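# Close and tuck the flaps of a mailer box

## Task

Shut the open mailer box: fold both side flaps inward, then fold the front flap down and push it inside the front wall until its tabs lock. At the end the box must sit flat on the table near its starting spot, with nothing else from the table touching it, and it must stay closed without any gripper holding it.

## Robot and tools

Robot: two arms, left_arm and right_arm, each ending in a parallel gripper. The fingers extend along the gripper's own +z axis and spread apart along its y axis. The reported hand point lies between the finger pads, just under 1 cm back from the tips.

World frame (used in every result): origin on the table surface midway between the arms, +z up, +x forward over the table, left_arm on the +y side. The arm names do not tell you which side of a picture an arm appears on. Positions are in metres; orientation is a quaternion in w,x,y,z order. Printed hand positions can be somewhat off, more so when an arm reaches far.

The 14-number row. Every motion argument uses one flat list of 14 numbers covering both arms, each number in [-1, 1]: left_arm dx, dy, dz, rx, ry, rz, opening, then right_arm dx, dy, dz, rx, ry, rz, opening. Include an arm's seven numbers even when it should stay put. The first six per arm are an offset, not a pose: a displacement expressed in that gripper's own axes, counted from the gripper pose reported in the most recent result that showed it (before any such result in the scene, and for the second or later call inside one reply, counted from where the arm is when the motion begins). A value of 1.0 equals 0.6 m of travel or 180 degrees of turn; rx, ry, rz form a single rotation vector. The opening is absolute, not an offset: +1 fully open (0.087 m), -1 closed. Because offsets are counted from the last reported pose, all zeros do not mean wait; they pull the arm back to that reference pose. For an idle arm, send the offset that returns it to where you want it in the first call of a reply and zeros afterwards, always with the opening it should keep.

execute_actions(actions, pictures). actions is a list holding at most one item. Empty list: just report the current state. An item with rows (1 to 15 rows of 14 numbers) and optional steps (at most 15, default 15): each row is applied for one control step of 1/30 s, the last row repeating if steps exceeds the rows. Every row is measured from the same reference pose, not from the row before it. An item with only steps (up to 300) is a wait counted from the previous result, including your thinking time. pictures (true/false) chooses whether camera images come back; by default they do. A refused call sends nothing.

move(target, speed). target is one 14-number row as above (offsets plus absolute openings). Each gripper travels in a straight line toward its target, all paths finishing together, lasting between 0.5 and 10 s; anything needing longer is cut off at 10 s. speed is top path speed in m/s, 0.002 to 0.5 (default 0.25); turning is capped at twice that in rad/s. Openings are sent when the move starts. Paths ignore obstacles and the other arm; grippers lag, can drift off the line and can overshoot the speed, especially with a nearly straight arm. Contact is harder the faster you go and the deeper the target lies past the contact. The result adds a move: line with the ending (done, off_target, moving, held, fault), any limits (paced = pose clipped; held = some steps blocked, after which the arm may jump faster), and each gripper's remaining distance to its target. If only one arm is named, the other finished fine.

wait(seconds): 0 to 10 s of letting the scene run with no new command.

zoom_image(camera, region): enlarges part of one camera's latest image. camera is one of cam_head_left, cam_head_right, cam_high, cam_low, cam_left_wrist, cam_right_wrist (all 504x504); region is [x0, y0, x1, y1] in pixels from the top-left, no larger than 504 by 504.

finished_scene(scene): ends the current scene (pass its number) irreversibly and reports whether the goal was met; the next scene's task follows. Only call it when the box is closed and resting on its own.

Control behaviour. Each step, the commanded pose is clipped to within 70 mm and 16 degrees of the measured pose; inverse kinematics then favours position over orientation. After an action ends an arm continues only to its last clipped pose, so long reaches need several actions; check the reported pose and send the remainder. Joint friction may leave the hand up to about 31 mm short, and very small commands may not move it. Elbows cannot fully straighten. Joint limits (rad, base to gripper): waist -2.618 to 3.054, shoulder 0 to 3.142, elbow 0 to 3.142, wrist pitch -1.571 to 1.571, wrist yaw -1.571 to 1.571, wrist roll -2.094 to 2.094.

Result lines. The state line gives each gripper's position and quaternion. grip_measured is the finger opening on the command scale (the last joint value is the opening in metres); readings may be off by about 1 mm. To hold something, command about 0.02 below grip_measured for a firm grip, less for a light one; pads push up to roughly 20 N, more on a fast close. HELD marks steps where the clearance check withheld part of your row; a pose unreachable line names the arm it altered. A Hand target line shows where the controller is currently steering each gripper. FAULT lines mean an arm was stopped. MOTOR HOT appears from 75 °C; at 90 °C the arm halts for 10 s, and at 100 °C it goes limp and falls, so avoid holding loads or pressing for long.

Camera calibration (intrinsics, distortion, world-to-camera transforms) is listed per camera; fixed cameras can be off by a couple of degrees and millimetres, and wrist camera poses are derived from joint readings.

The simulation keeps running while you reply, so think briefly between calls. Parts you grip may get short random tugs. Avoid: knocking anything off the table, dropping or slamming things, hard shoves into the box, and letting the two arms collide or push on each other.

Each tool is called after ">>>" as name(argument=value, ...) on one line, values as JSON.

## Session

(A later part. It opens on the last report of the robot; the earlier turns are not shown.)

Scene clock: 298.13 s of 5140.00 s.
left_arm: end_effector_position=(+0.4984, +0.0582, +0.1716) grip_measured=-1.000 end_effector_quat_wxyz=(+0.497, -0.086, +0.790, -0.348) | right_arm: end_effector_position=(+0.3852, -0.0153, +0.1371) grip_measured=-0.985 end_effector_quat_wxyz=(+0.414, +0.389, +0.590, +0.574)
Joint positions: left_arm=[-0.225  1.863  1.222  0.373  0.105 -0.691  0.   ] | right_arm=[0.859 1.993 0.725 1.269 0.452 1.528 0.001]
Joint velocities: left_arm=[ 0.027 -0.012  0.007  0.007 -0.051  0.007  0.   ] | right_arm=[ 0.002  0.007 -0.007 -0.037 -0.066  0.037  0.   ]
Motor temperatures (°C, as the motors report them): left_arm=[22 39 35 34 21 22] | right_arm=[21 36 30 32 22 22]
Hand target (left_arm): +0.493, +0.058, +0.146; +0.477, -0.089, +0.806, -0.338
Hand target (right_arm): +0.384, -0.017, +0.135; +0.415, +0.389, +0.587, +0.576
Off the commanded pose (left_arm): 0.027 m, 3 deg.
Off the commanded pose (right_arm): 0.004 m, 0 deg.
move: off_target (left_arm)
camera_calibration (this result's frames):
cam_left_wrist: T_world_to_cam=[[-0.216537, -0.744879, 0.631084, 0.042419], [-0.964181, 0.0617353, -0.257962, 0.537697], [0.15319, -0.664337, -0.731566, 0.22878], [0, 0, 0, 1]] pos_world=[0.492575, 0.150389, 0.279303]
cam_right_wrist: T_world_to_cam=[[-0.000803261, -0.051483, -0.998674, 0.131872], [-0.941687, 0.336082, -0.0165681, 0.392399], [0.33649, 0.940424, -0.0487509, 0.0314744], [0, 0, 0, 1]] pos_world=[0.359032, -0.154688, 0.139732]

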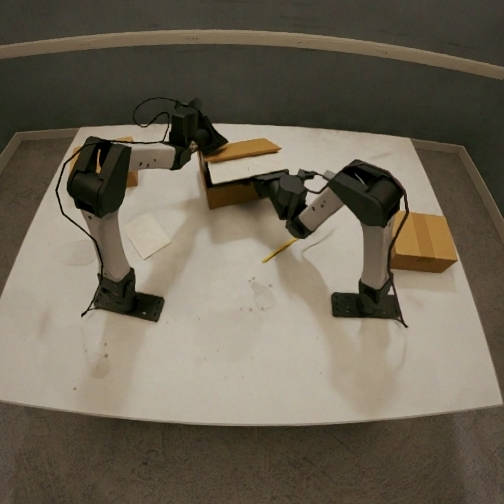

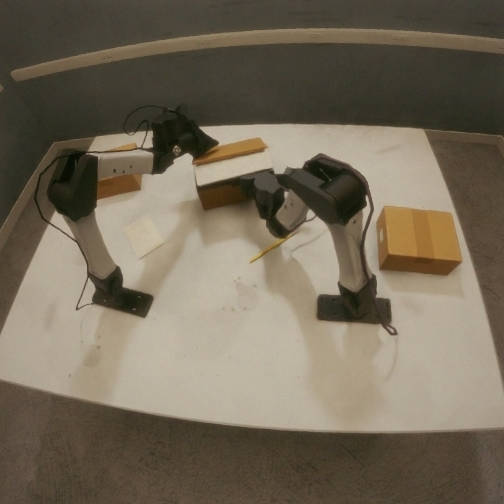

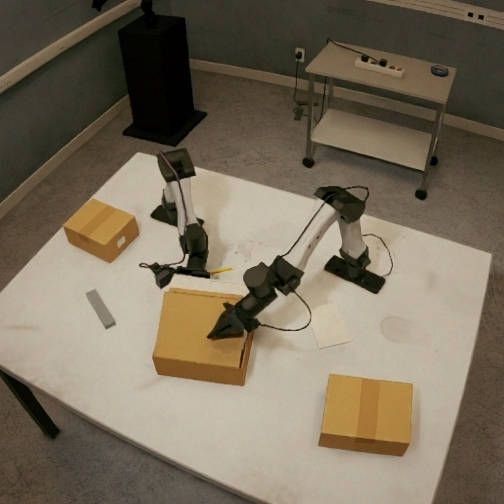

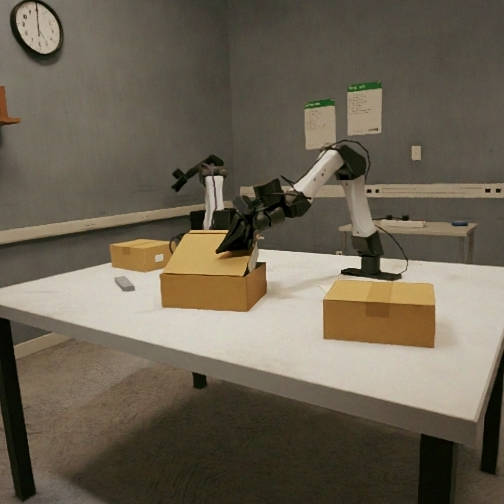

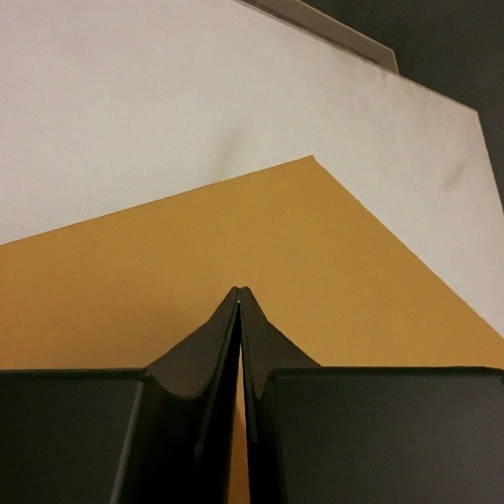

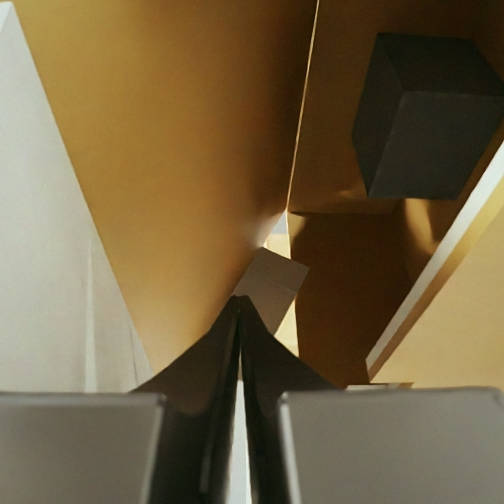

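Went under the flap. Back out, go up, then push from above/front.

>>> move(target=[-0.02,-0.015,0,0,0,0,-1,0,0,-0.15,0,0,0,-1], speed=0.08)

>>> move(target=[0,0,0,0,0,0,-1,0,0.1,0.03,0,0,0,-1], speed=0.08)

>>> move(target=[0,0,0,0,0,0,-1,0,-0.04,0.1,0,0,0,-1], speed=0.05)

Scene clock: 302.10 s of 5140.00 s.
left_arm: end_effector_position=(+0.5028, +0.0563, +0.1835) grip_measured=-1.000 end_effector_quat_wxyz=(+0.501, -0.086, +0.787, -0.350) | right_arm: end_effector_position=(+0.3056, -0.0437, +0.1257) grip_measured=-0.985 end_effector_quat_wxyz=(+0.413, +0.389, +0.601, +0.563)
Joint positions: left_arm=[-0.225  1.863  1.261  0.346  0.105 -0.691  0.   ] | right_arm=[1.007 1.84  0.419 1.39  0.598 1.528 0.001]
Joint velocities: left_arm=[-0.007 -0.012  0.007  0.007 -0.051 -0.051  0.   ] | right_arm=[-0.007 -0.002 -0.007  0.022  0.051 -0.007  0.   ]
Motor temperatures (°C, as the motors report them): left_arm=[22 39 35 34 21 22] | right_arm=[21 36 29 32 22 22]
Hand target (left_arm): +0.502, +0.058, +0.186; +0.497, -0.086, +0.790, -0.348
Hand target (right_arm): +0.301, -0.047, +0.136; +0.415, +0.389, +0.590, +0.573
Off the commanded pose (left_arm): 0.003 m, 1 deg.
Off the commanded pose (right_arm): 0.013 m, 2 deg.
move: off_target (right_arm)
camera_calibration (this result's frames):
cam_left_wrist: T_world_to_cam=[[-0.22366, -0.741929, 0.632074, 0.0377319], [-0.961208, 0.0605043, -0.269105, 0.545788], [0.161414, -0.667743, -0.726681, 0.230744], [0, 0, 0, 1]] pos_world=[0.49581, 0.149049, 0.290702]
cam_right_wrist: T_world_to_cam=[[-0.0189645, -0.0772639, -0.99683, 0.123156], [-0.942422, 0.334331, -0.00798448, 0.325835], [0.333888, 0.939283, -0.0791556, 0.0889735], [0, 0, 0, 1]] pos_world=[0.279702, -0.182992, 0.13241]

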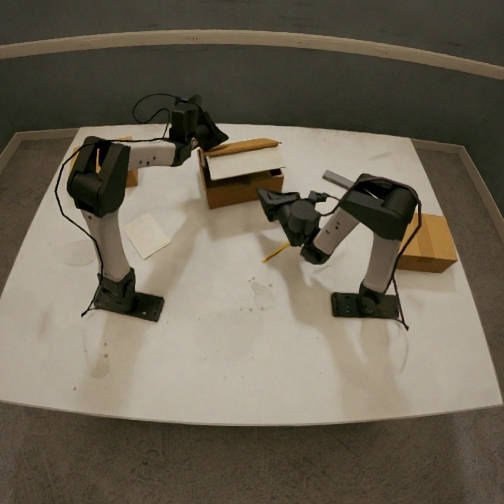

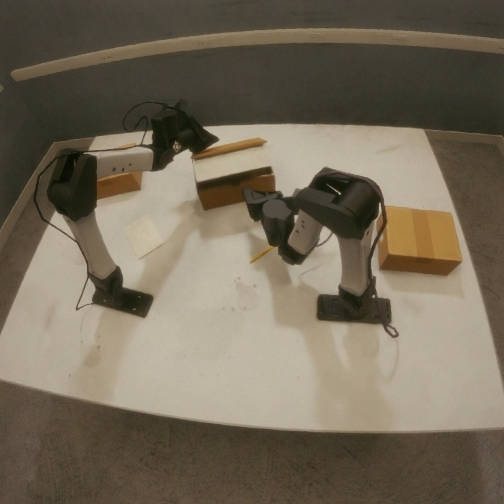

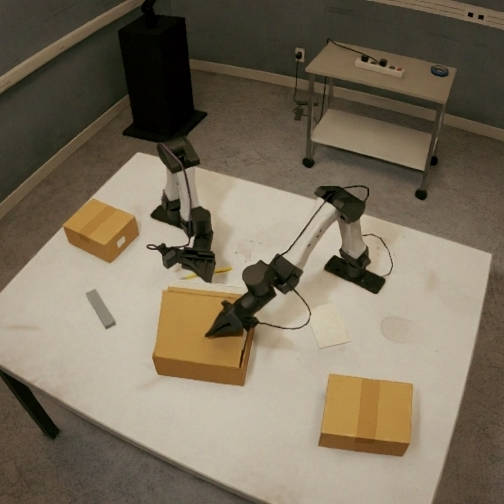

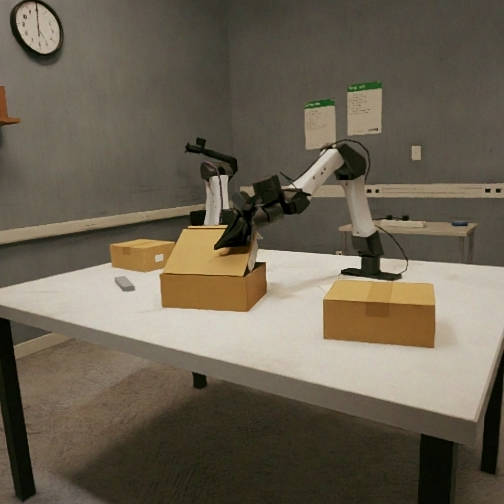

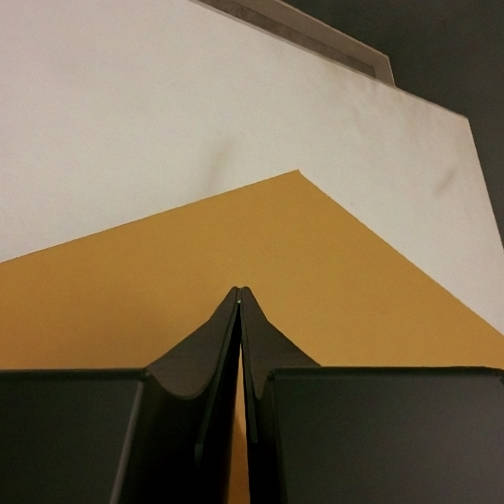

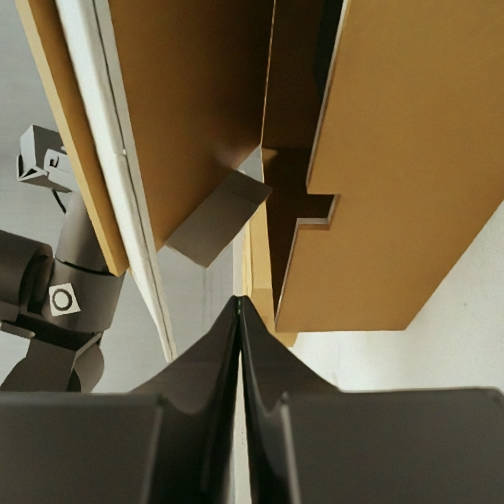

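Scene clock: 303.50 s of 5140.00 s.
left_arm: end_effector_position=(+0.5028, +0.0563, +0.1835) grip_measured=-1.000 end_effector_quat_wxyz=(+0.501, -0.086, +0.787, -0.350) | right_arm: end_effector_position=(+0.3187, -0.0356, +0.1682) grip_measured=-0.985 end_effector_quat_wxyz=(+0.412, +0.389, +0.612, +0.551)
Joint positions: left_arm=[-0.225  1.863  1.261  0.346  0.105 -0.691  0.   ] | right_arm=[0.984 1.635 0.531 1.041 0.575 1.528 0.001]
Joint velocities: left_arm=[-0.027 -0.017  0.017  0.022  0.007  0.037  0.   ] | right_arm=[-0.002  0.007  0.002  0.007  0.022 -0.037 -0.   ]
Motor temperatures (°C, as the motors report them): left_arm=[22 39 35 34 21 22] | right_arm=[21 36 30 32 22 22]
Hand target (left_arm): +0.503, +0.056, +0.184; +0.501, -0.086, +0.787, -0.350
Hand target (right_arm): +0.322, -0.035, +0.184; +0.413, +0.389, +0.601, +0.563
Off the commanded pose (left_arm): 0.000 m, 0 deg.
Off the commanded pose (right_arm): 0.017 m, 2 deg.
move: off_target (right_arm)
camera_calibration (this result's frames):
cam_left_wrist: T_world_to_cam=[[-0.22366, -0.741929, 0.632074, 0.0377319], [-0.961208, 0.0605043, -0.269105, 0.545788], [0.161414, -0.667743, -0.726681, 0.230744], [0, 0, 0, 1]] pos_world=[0.49581, 0.149049, 0.290702]
cam_right_wrist: T_world_to_cam=[[-0.0385806, -0.102904, -0.993943, 0.171258], [-0.942601, 0.333915, 0.00201729, 0.334268], [0.331685, 0.936969, -0.10988, 0.0861876], [0, 0, 0, 1]] pos_world=[0.293101, -0.174749, 0.179016]

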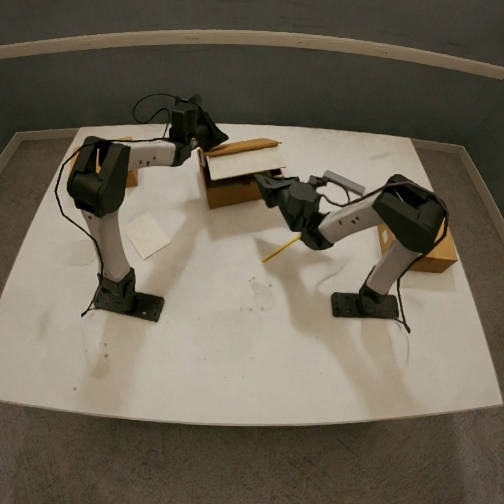

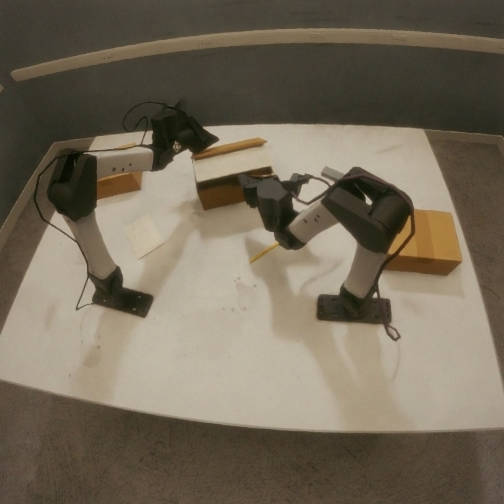

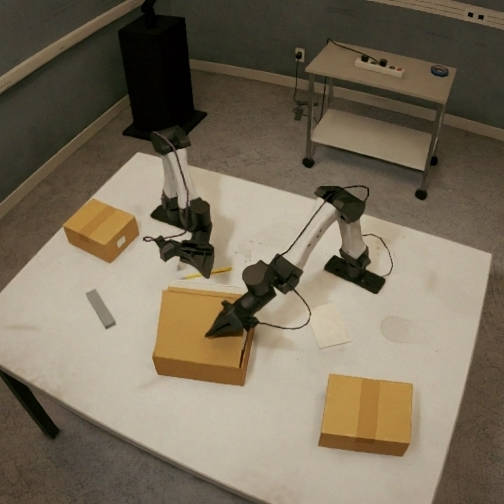

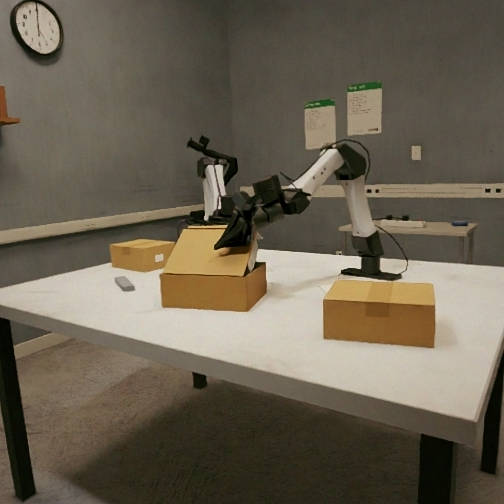

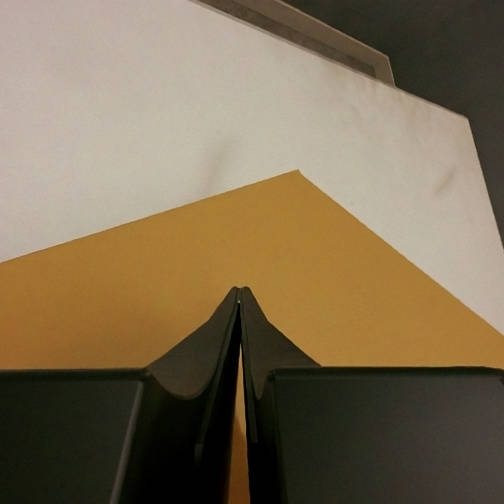

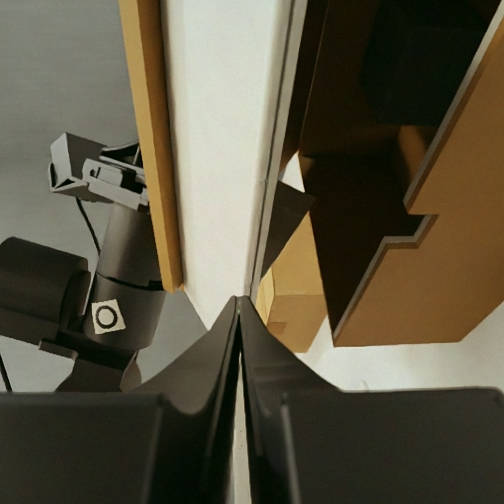

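Scene clock: 305.07 s of 5140.00 s.
left_arm: end_effector_position=(+0.5028, +0.0563, +0.1835) grip_measured=-1.000 end_effector_quat_wxyz=(+0.501, -0.086, +0.787, -0.350) | right_arm: end_effector_position=(+0.3677, -0.0203, +0.1334) grip_measured=-0.985 end_effector_quat_wxyz=(+0.409, +0.392, +0.623, +0.539)
Joint positions: left_arm=[-0.225  1.863  1.261  0.346  0.105 -0.691  0.   ] | right_arm=[0.889 1.875 0.678 1.101 0.482 1.528 0.001]
Joint velocities: left_arm=[-0.002  0.002 -0.012  0.022  0.022  0.022  0.   ] | right_arm=[-0.017 -0.002 -0.007  0.022 -0.007  0.051  0.   ]
Motor temperatures (°C, as the motors report them): left_arm=[22 40 35 34 21 22] | right_arm=[21 36 30 32 22 22]
Hand target (left_arm): +0.503, +0.056, +0.184; +0.501, -0.086, +0.787, -0.350
Hand target (right_arm): +0.374, -0.017, +0.142; +0.412, +0.389, +0.613, +0.551
Off the commanded pose (left_arm): 0.000 m, 0 deg.
Off the commanded pose (right_arm): 0.011 m, 2 deg.
move: off_target (right_arm)
camera_calibration (this result's frames):
cam_left_wrist: T_world_to_cam=[[-0.22366, -0.741929, 0.632074, 0.0377319], [-0.961208, 0.0605043, -0.269105, 0.545788], [0.161414, -0.667743, -0.726681, 0.230744], [0, 0, 0, 1]] pos_world=[0.49581, 0.149049, 0.290702]
cam_right_wrist: T_world_to_cam=[[-0.0654601, -0.124059, -0.990113, 0.14912], [-0.941444, 0.336571, 0.0200708, 0.372625], [0.330754, 0.93345, -0.138827, 0.0558708], [0, 0, 0, 1]] pos_world=[0.342087, -0.159068, 0.147924]

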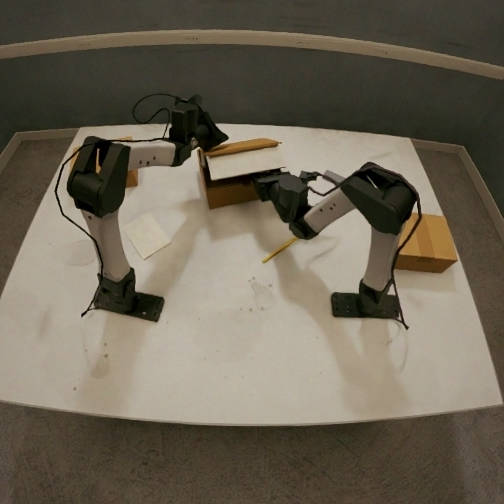

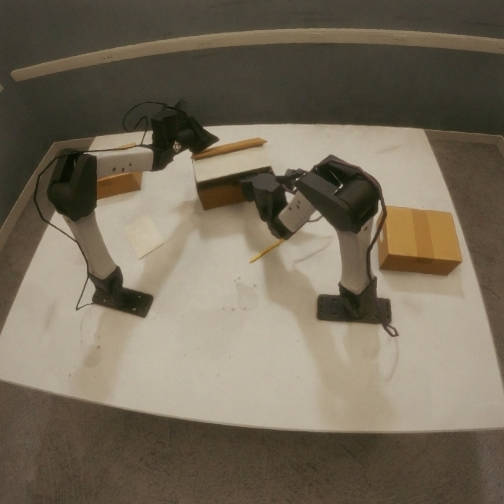

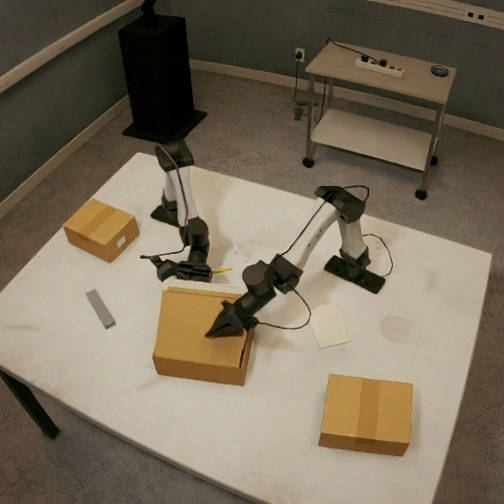

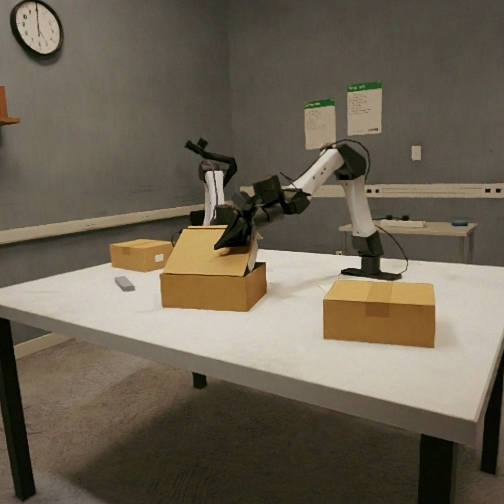

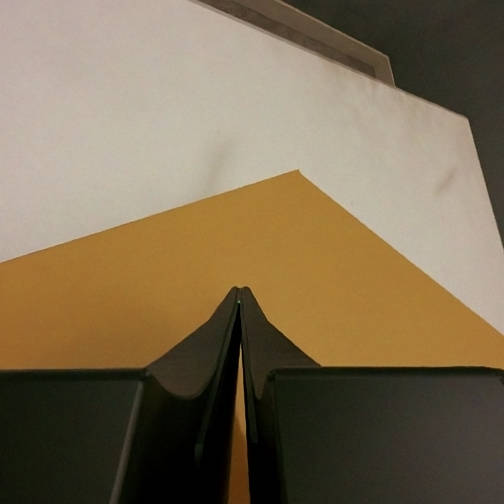

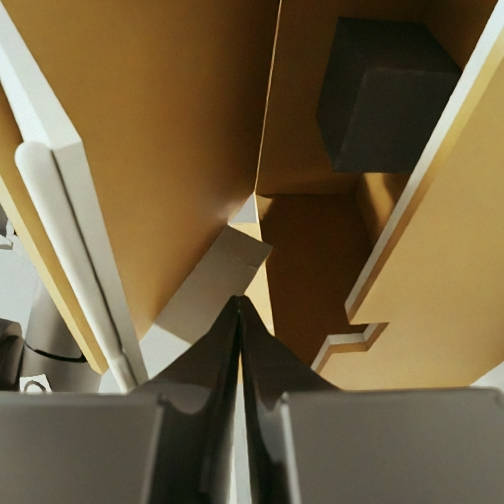

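Under again. Go higher.

>>> move(target=[0,0,0,0,0,0,-1,0,0,-0.1,0,0,0,-1], speed=0.08)

>>> move(target=[0,0,0,0,0,0,-1,0,0.14,0.0,0,0,0,-1], speed=0.08)

>>> move(target=[0,0,0,0,0,0,-1,0,0,0.12,0,0,0,-1], speed=0.05)

Scene clock: 309.83 s of 5140.00 s.
left_arm: end_effector_position=(+0.5028, +0.0563, +0.1835) grip_measured=-1.000 end_effector_quat_wxyz=(+0.501, -0.086, +0.787, -0.350) | right_arm: end_effector_position=(+0.3159, -0.0384, +0.1278) grip_measured=-0.985 end_effector_quat_wxyz=(+0.410, +0.388, +0.636, +0.526)
Joint positions: left_arm=[-0.225  1.863  1.261  0.346  0.105 -0.691  0.   ] | right_arm=[0.985 1.732 0.492 1.108 0.575 1.529 0.001]
Joint velocities: left_arm=[-0.007  0.002 -0.012 -0.095  0.051 -0.007  0.   ] | right_arm=[-0.002 -0.002 -0.007  0.022  0.037 -0.007 -0.   ]
Motor temperatures (°C, as the motors report them): left_arm=[22 40 36 34 21 22] | right_arm=[21 35 30 32 22 22]
Hand target (left_arm): +0.503, +0.056, +0.184; +0.501, -0.086, +0.787, -0.350
Hand target (right_arm): +0.312, -0.041, +0.138; +0.409, +0.392, +0.623, +0.539
Off the commanded pose (left_arm): 0.000 m, 0 deg.
Off the commanded pose (right_arm): 0.012 m, 2 deg.
After step 90, 0.67 s passed at rest.
move: off_target (right_arm)
camera_calibration (this result's frames):
cam_left_wrist: T_world_to_cam=[[-0.22366, -0.741929, 0.632074, 0.0377319], [-0.961208, 0.0605043, -0.269105, 0.545788], [0.161414, -0.667743, -0.726681, 0.230744], [0, 0, 0, 1]] pos_world=[0.49581, 0.149049, 0.290702]
cam_right_wrist: T_world_to_cam=[[-0.0798112, -0.157994, -0.984209, 0.140327], [-0.942432, 0.333616, 0.0228685, 0.329911], [0.324735, 0.929375, -0.175524, 0.0955887], [0, 0, 0, 1]] pos_world=[0.291077, -0.176731, 0.147345]

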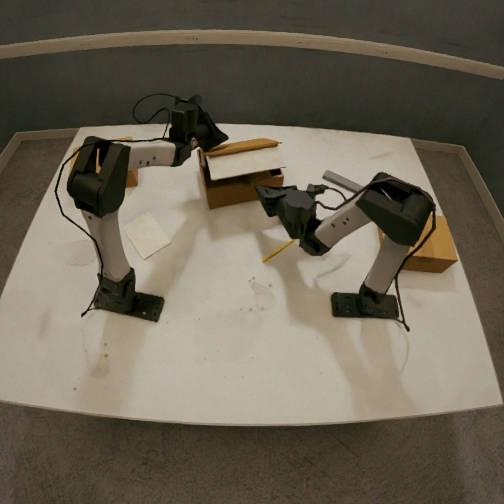

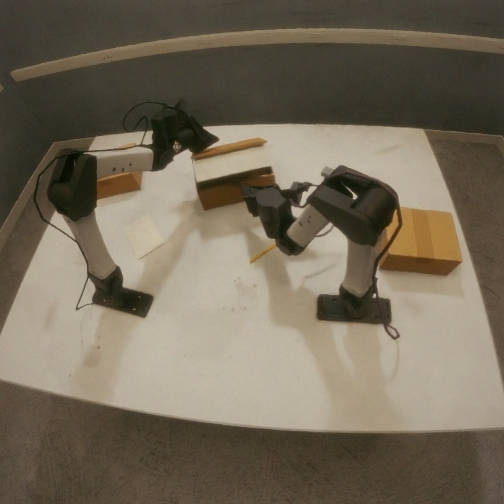

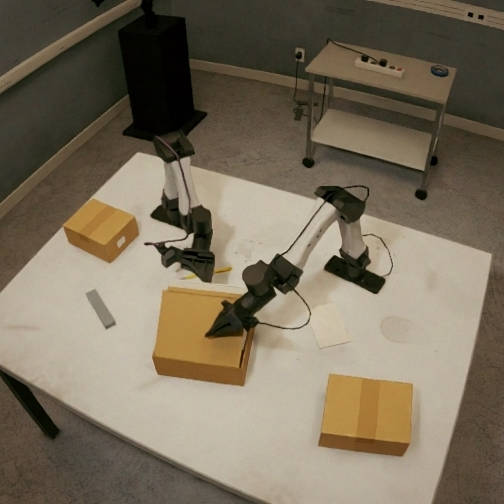

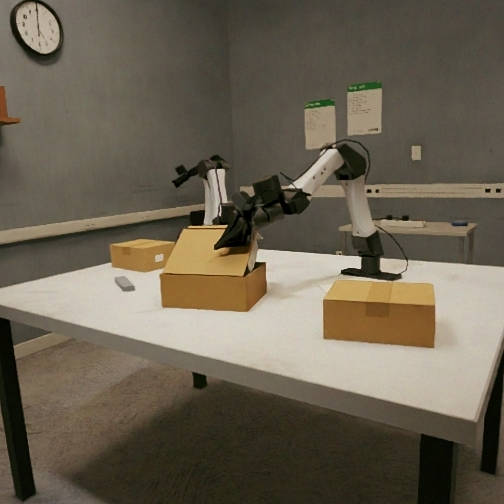

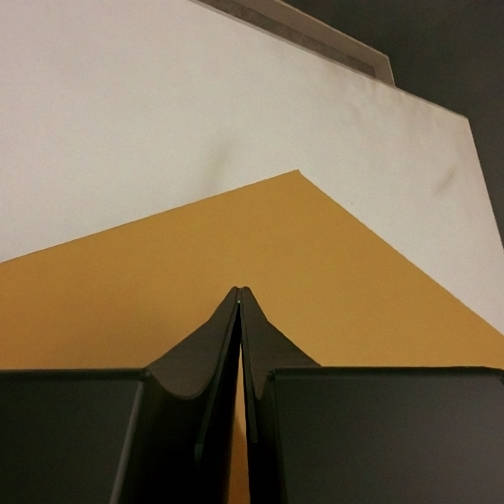

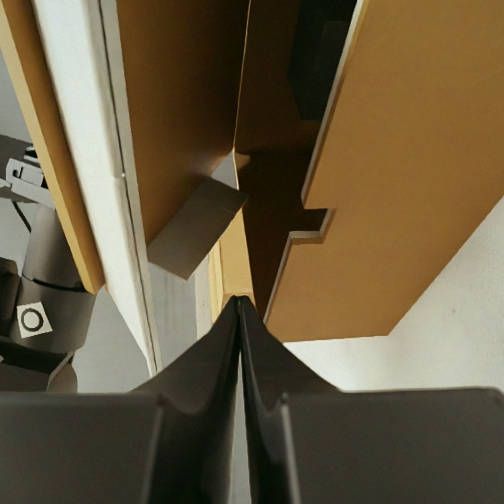

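Scene clock: 311.50 s of 5140.00 s.
left_arm: end_effector_position=(+0.5028, +0.0563, +0.1835) grip_measured=-1.000 end_effector_quat_wxyz=(+0.501, -0.086, +0.787, -0.350) | right_arm: end_effector_position=(+0.3220, -0.0302, +0.1924) grip_measured=-0.985 end_effector_quat_wxyz=(+0.409, +0.388, +0.647, +0.513)
Joint positions: left_arm=[-0.225  1.863  1.261  0.346  0.105 -0.691  0.   ] | right_arm=[0.985 1.502 0.662 0.673 0.575 1.529 0.001]
Joint velocities: left_arm=[-0.002 -0.022 -0.007 -0.022 -0.022  0.066  0.   ] | right_arm=[ 0.022 -0.002 -0.012  0.022  0.007  0.007 -0.001]
Motor temperatures (°C, as the motors report them): left_arm=[22 40 36 34 21 22] | right_arm=[21 35 30 32 22 22]
Hand target (left_arm): +0.503, +0.056, +0.184; +0.501, -0.086, +0.787, -0.350
Hand target (right_arm): +0.321, -0.028, +0.210; +0.410, +0.388, +0.636, +0.526
Off the commanded pose (left_arm): 0.000 m, 0 deg.
Off the commanded pose (right_arm): 0.019 m, 2 deg.
move: off_target (right_arm)
camera_calibration (this result's frames):
cam_left_wrist: T_world_to_cam=[[-0.22366, -0.741929, 0.632074, 0.0377319], [-0.961208, 0.0605043, -0.269105, 0.545788], [0.161414, -0.667743, -0.726681, 0.230744], [0, 0, 0, 1]] pos_world=[0.49581, 0.149049, 0.290702]
cam_right_wrist: T_world_to_cam=[[-0.0994522, -0.184895, -0.977713, 0.209977], [-0.941877, 0.334376, 0.0325734, 0.329337], [0.320901, 0.924125, -0.207402, 0.104509], [0, 0, 0, 1]] pos_world=[0.297541, -0.167878, 0.216245]

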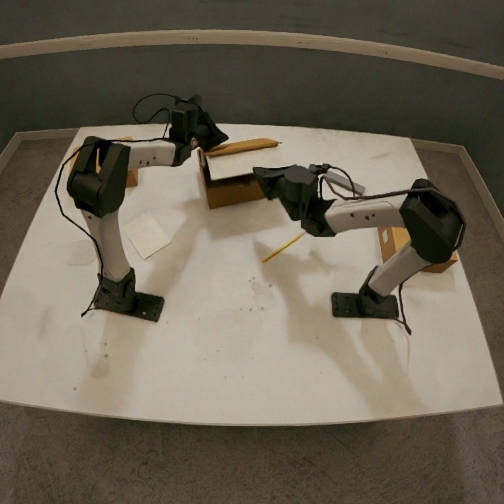

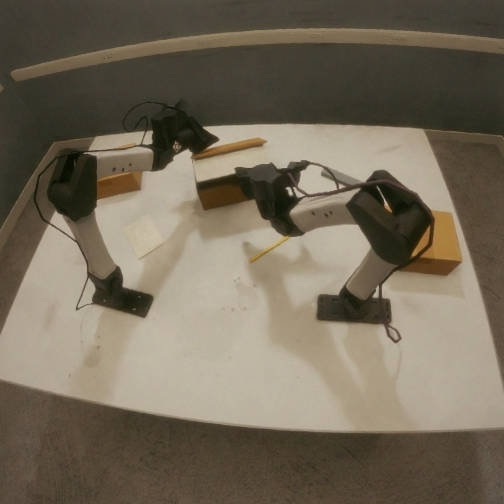

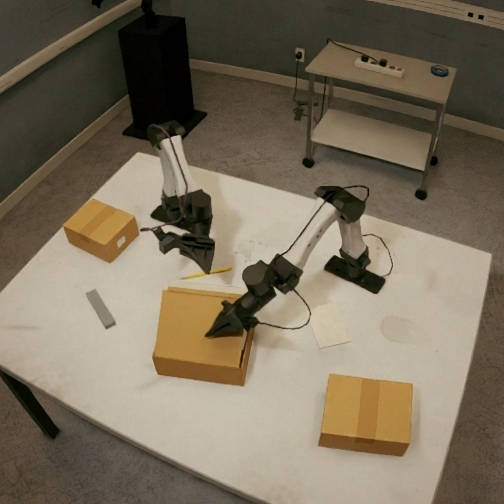

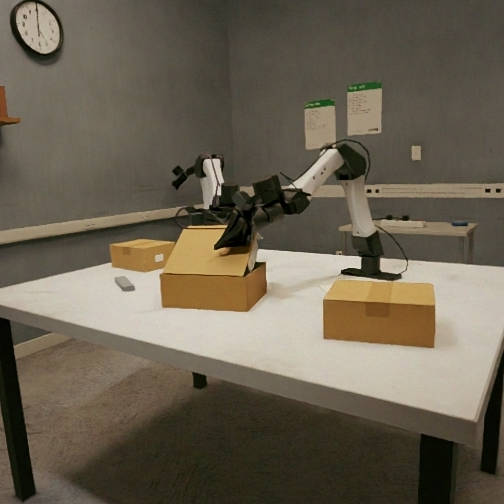

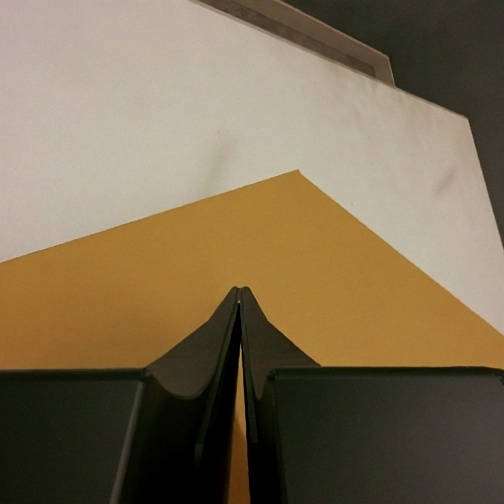

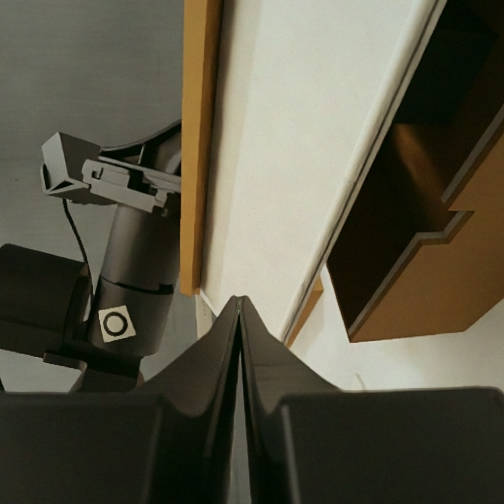

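Scene clock: 313.23 s of 5140.00 s.
left_arm: end_effector_position=(+0.5032, +0.0562, +0.1846) grip_measured=-1.000 end_effector_quat_wxyz=(+0.503, -0.085, +0.785, -0.351) | right_arm: end_effector_position=(+0.3809, -0.0095, +0.1745) grip_measured=-0.985 end_effector_quat_wxyz=(+0.405, +0.391, +0.657, +0.502)
Joint positions: left_arm=[-0.225  1.863  1.261  0.351  0.105 -0.691  0.   ] | right_arm=[0.88  1.731 0.853 0.688 0.473 1.518 0.001]
Joint velocities: left_arm=[ 0.012  0.002 -0.002 -0.037 -0.037 -0.066  0.   ] | right_arm=[ 0.007  0.007 -0.012 -0.022 -0.037 -0.007  0.001]
Motor temperatures (°C, as the motors report them): left_arm=[22 41 36 34 21 22] | right_arm=[21 35 30 32 22 22]
Hand target (left_arm): +0.503, +0.056, +0.184; +0.501, -0.086, +0.787, -0.350
Hand target (right_arm): +0.388, -0.006, +0.184; +0.408, +0.388, +0.647, +0.513
Off the commanded pose (left_arm): 0.001 m, 0 deg.
Off the commanded pose (right_arm): 0.012 m, 2 deg.
move: off_target (right_arm)
camera_calibration (this result's frames):
cam_left_wrist: T_world_to_cam=[[-0.226334, -0.740822, 0.632421, 0.0382536], [-0.960062, 0.0600293, -0.273273, 0.546678], [0.164483, -0.669014, -0.724821, 0.22952], [0, 0, 0, 1]] pos_world=[0.49575, 0.149074, 0.291561]
cam_right_wrist: T_world_to_cam=[[-0.12419, -0.201975, -0.971485, 0.210393], [-0.940143, 0.337078, 0.0501034, 0.374787], [0.317347, 0.919557, -0.231747, 0.0683374], [0, 0, 0, 1]] pos_world=[0.356795, -0.146679, 0.201452]

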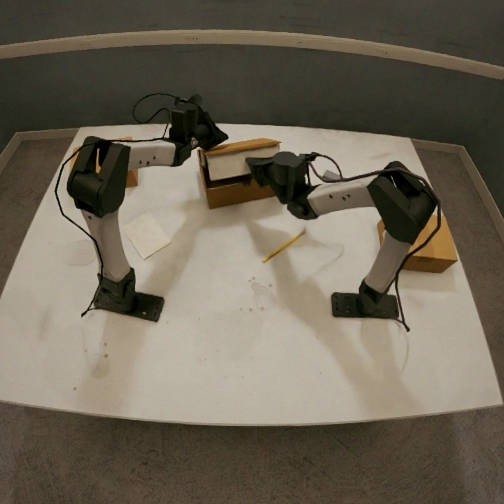

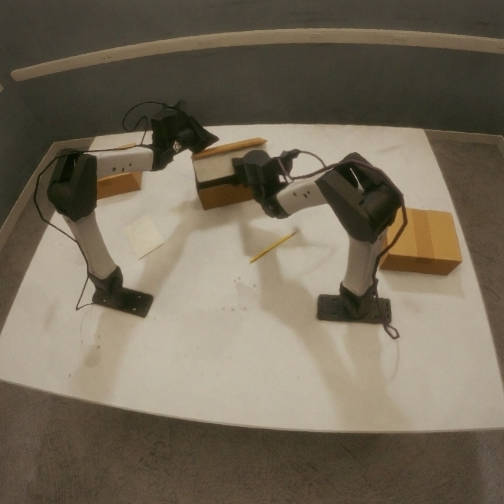

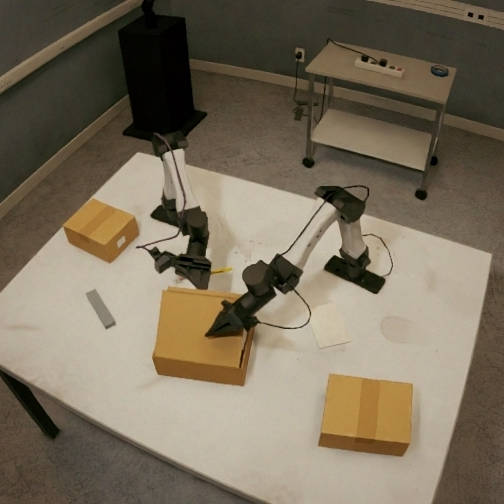

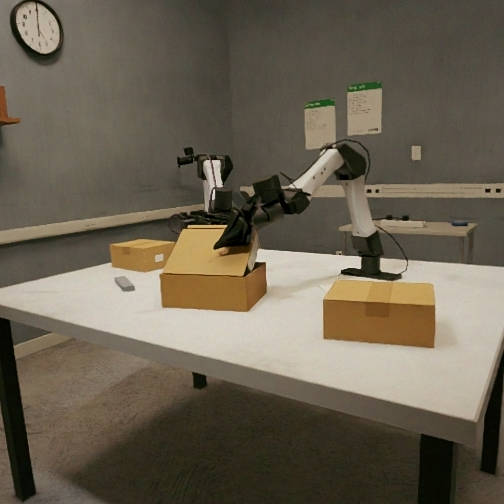

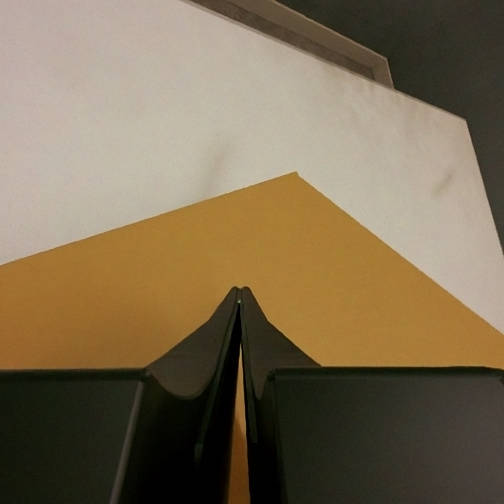

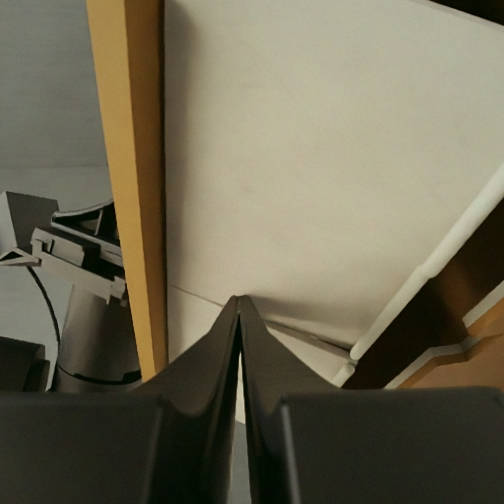

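Good. Lower both together.

>>> move(target=[0.06,0.05,0.02,0,0,0,-1,0,-0.06,0.01,0,0,0,-1], speed=0.04)

Scene clock: 316.20 s of 5140.00 s.
left_arm: end_effector_position=(+0.5077, +0.0545, +0.1647) grip_measured=-1.000 end_effector_quat_wxyz=(+0.524, -0.082, +0.767, -0.362) | right_arm: end_effector_position=(+0.3786, -0.0095, +0.1411) grip_measured=-0.985 end_effector_quat_wxyz=(+0.400, +0.389, +0.663, +0.499)
Joint positions: left_arm=[-0.225  1.915  1.184  0.54   0.104 -0.691  0.   ] | right_arm=[0.88  1.811 0.799 0.807 0.463 1.517 0.001]
Joint velocities: left_arm=[-0.007  0.002  0.012  0.037 -0.007 -0.007  0.   ] | right_arm=[-0.017 -0.007  0.002  0.007 -0.037  0.066 -0.   ]
Motor temperatures (°C, as the motors report them): left_arm=[22 41 36 35 21 22] | right_arm=[21 35 30 33 22 22]
Hand target (left_arm): +0.502, +0.055, +0.136; +0.503, -0.085, +0.785, -0.351
Hand target (right_arm): +0.382, -0.014, +0.139; +0.404, +0.391, +0.657, +0.501
Off the commanded pose (left_arm): 0.029 m, 3 deg.
Off the commanded pose (right_arm): 0.007 m, 1 deg.
move: off_target (left_arm)
camera_calibration (this result's frames):
cam_left_wrist: T_world_to_cam=[[-0.261146, -0.726475, 0.635639, 0.0669208], [-0.943348, 0.0524359, -0.327636, 0.546482], [0.204689, -0.68519, -0.699012, 0.189489], [0, 0, 0, 1]] pos_world=[0.494213, 0.149797, 0.268965]
cam_right_wrist: T_world_to_cam=[[-0.132641, -0.212457, -0.968126, 0.180242], [-0.942703, 0.328723, 0.057019, 0.374233], [0.306132, 0.920219, -0.243886, 0.0673254], [0, 0, 0, 1]] pos_world=[0.356087, -0.146679, 0.169578]

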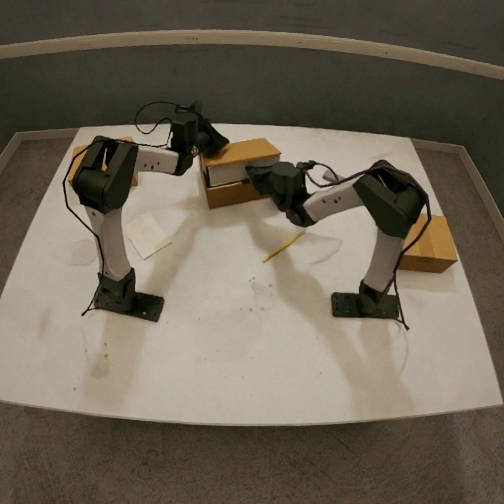

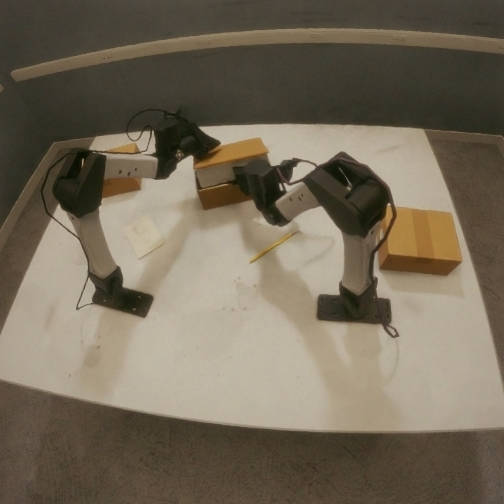

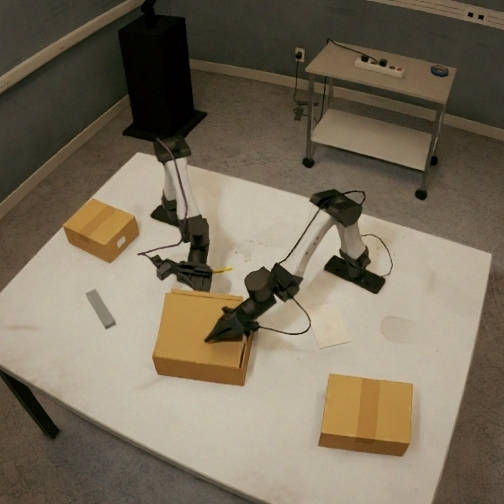

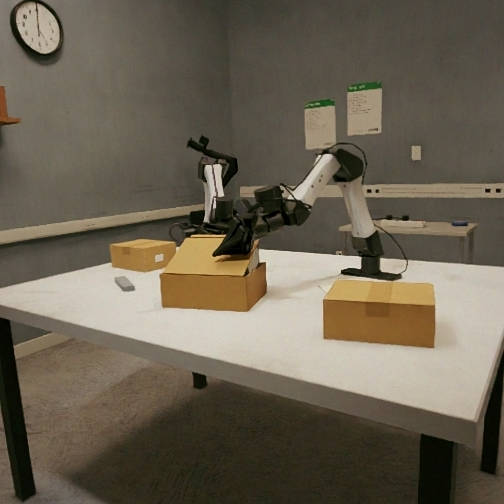

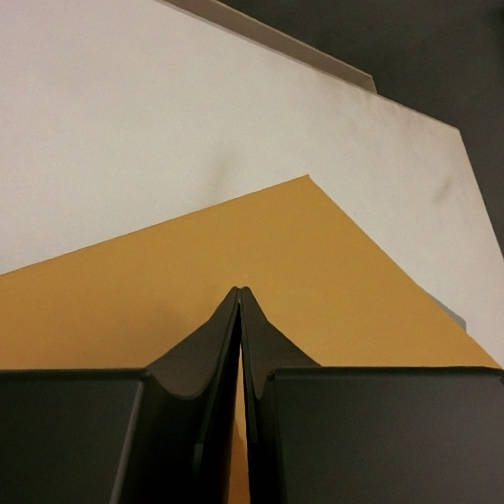

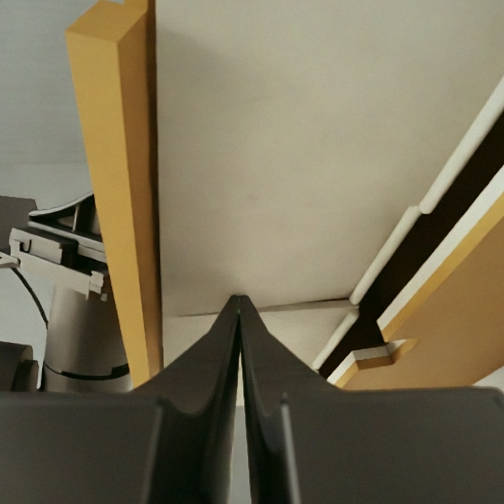

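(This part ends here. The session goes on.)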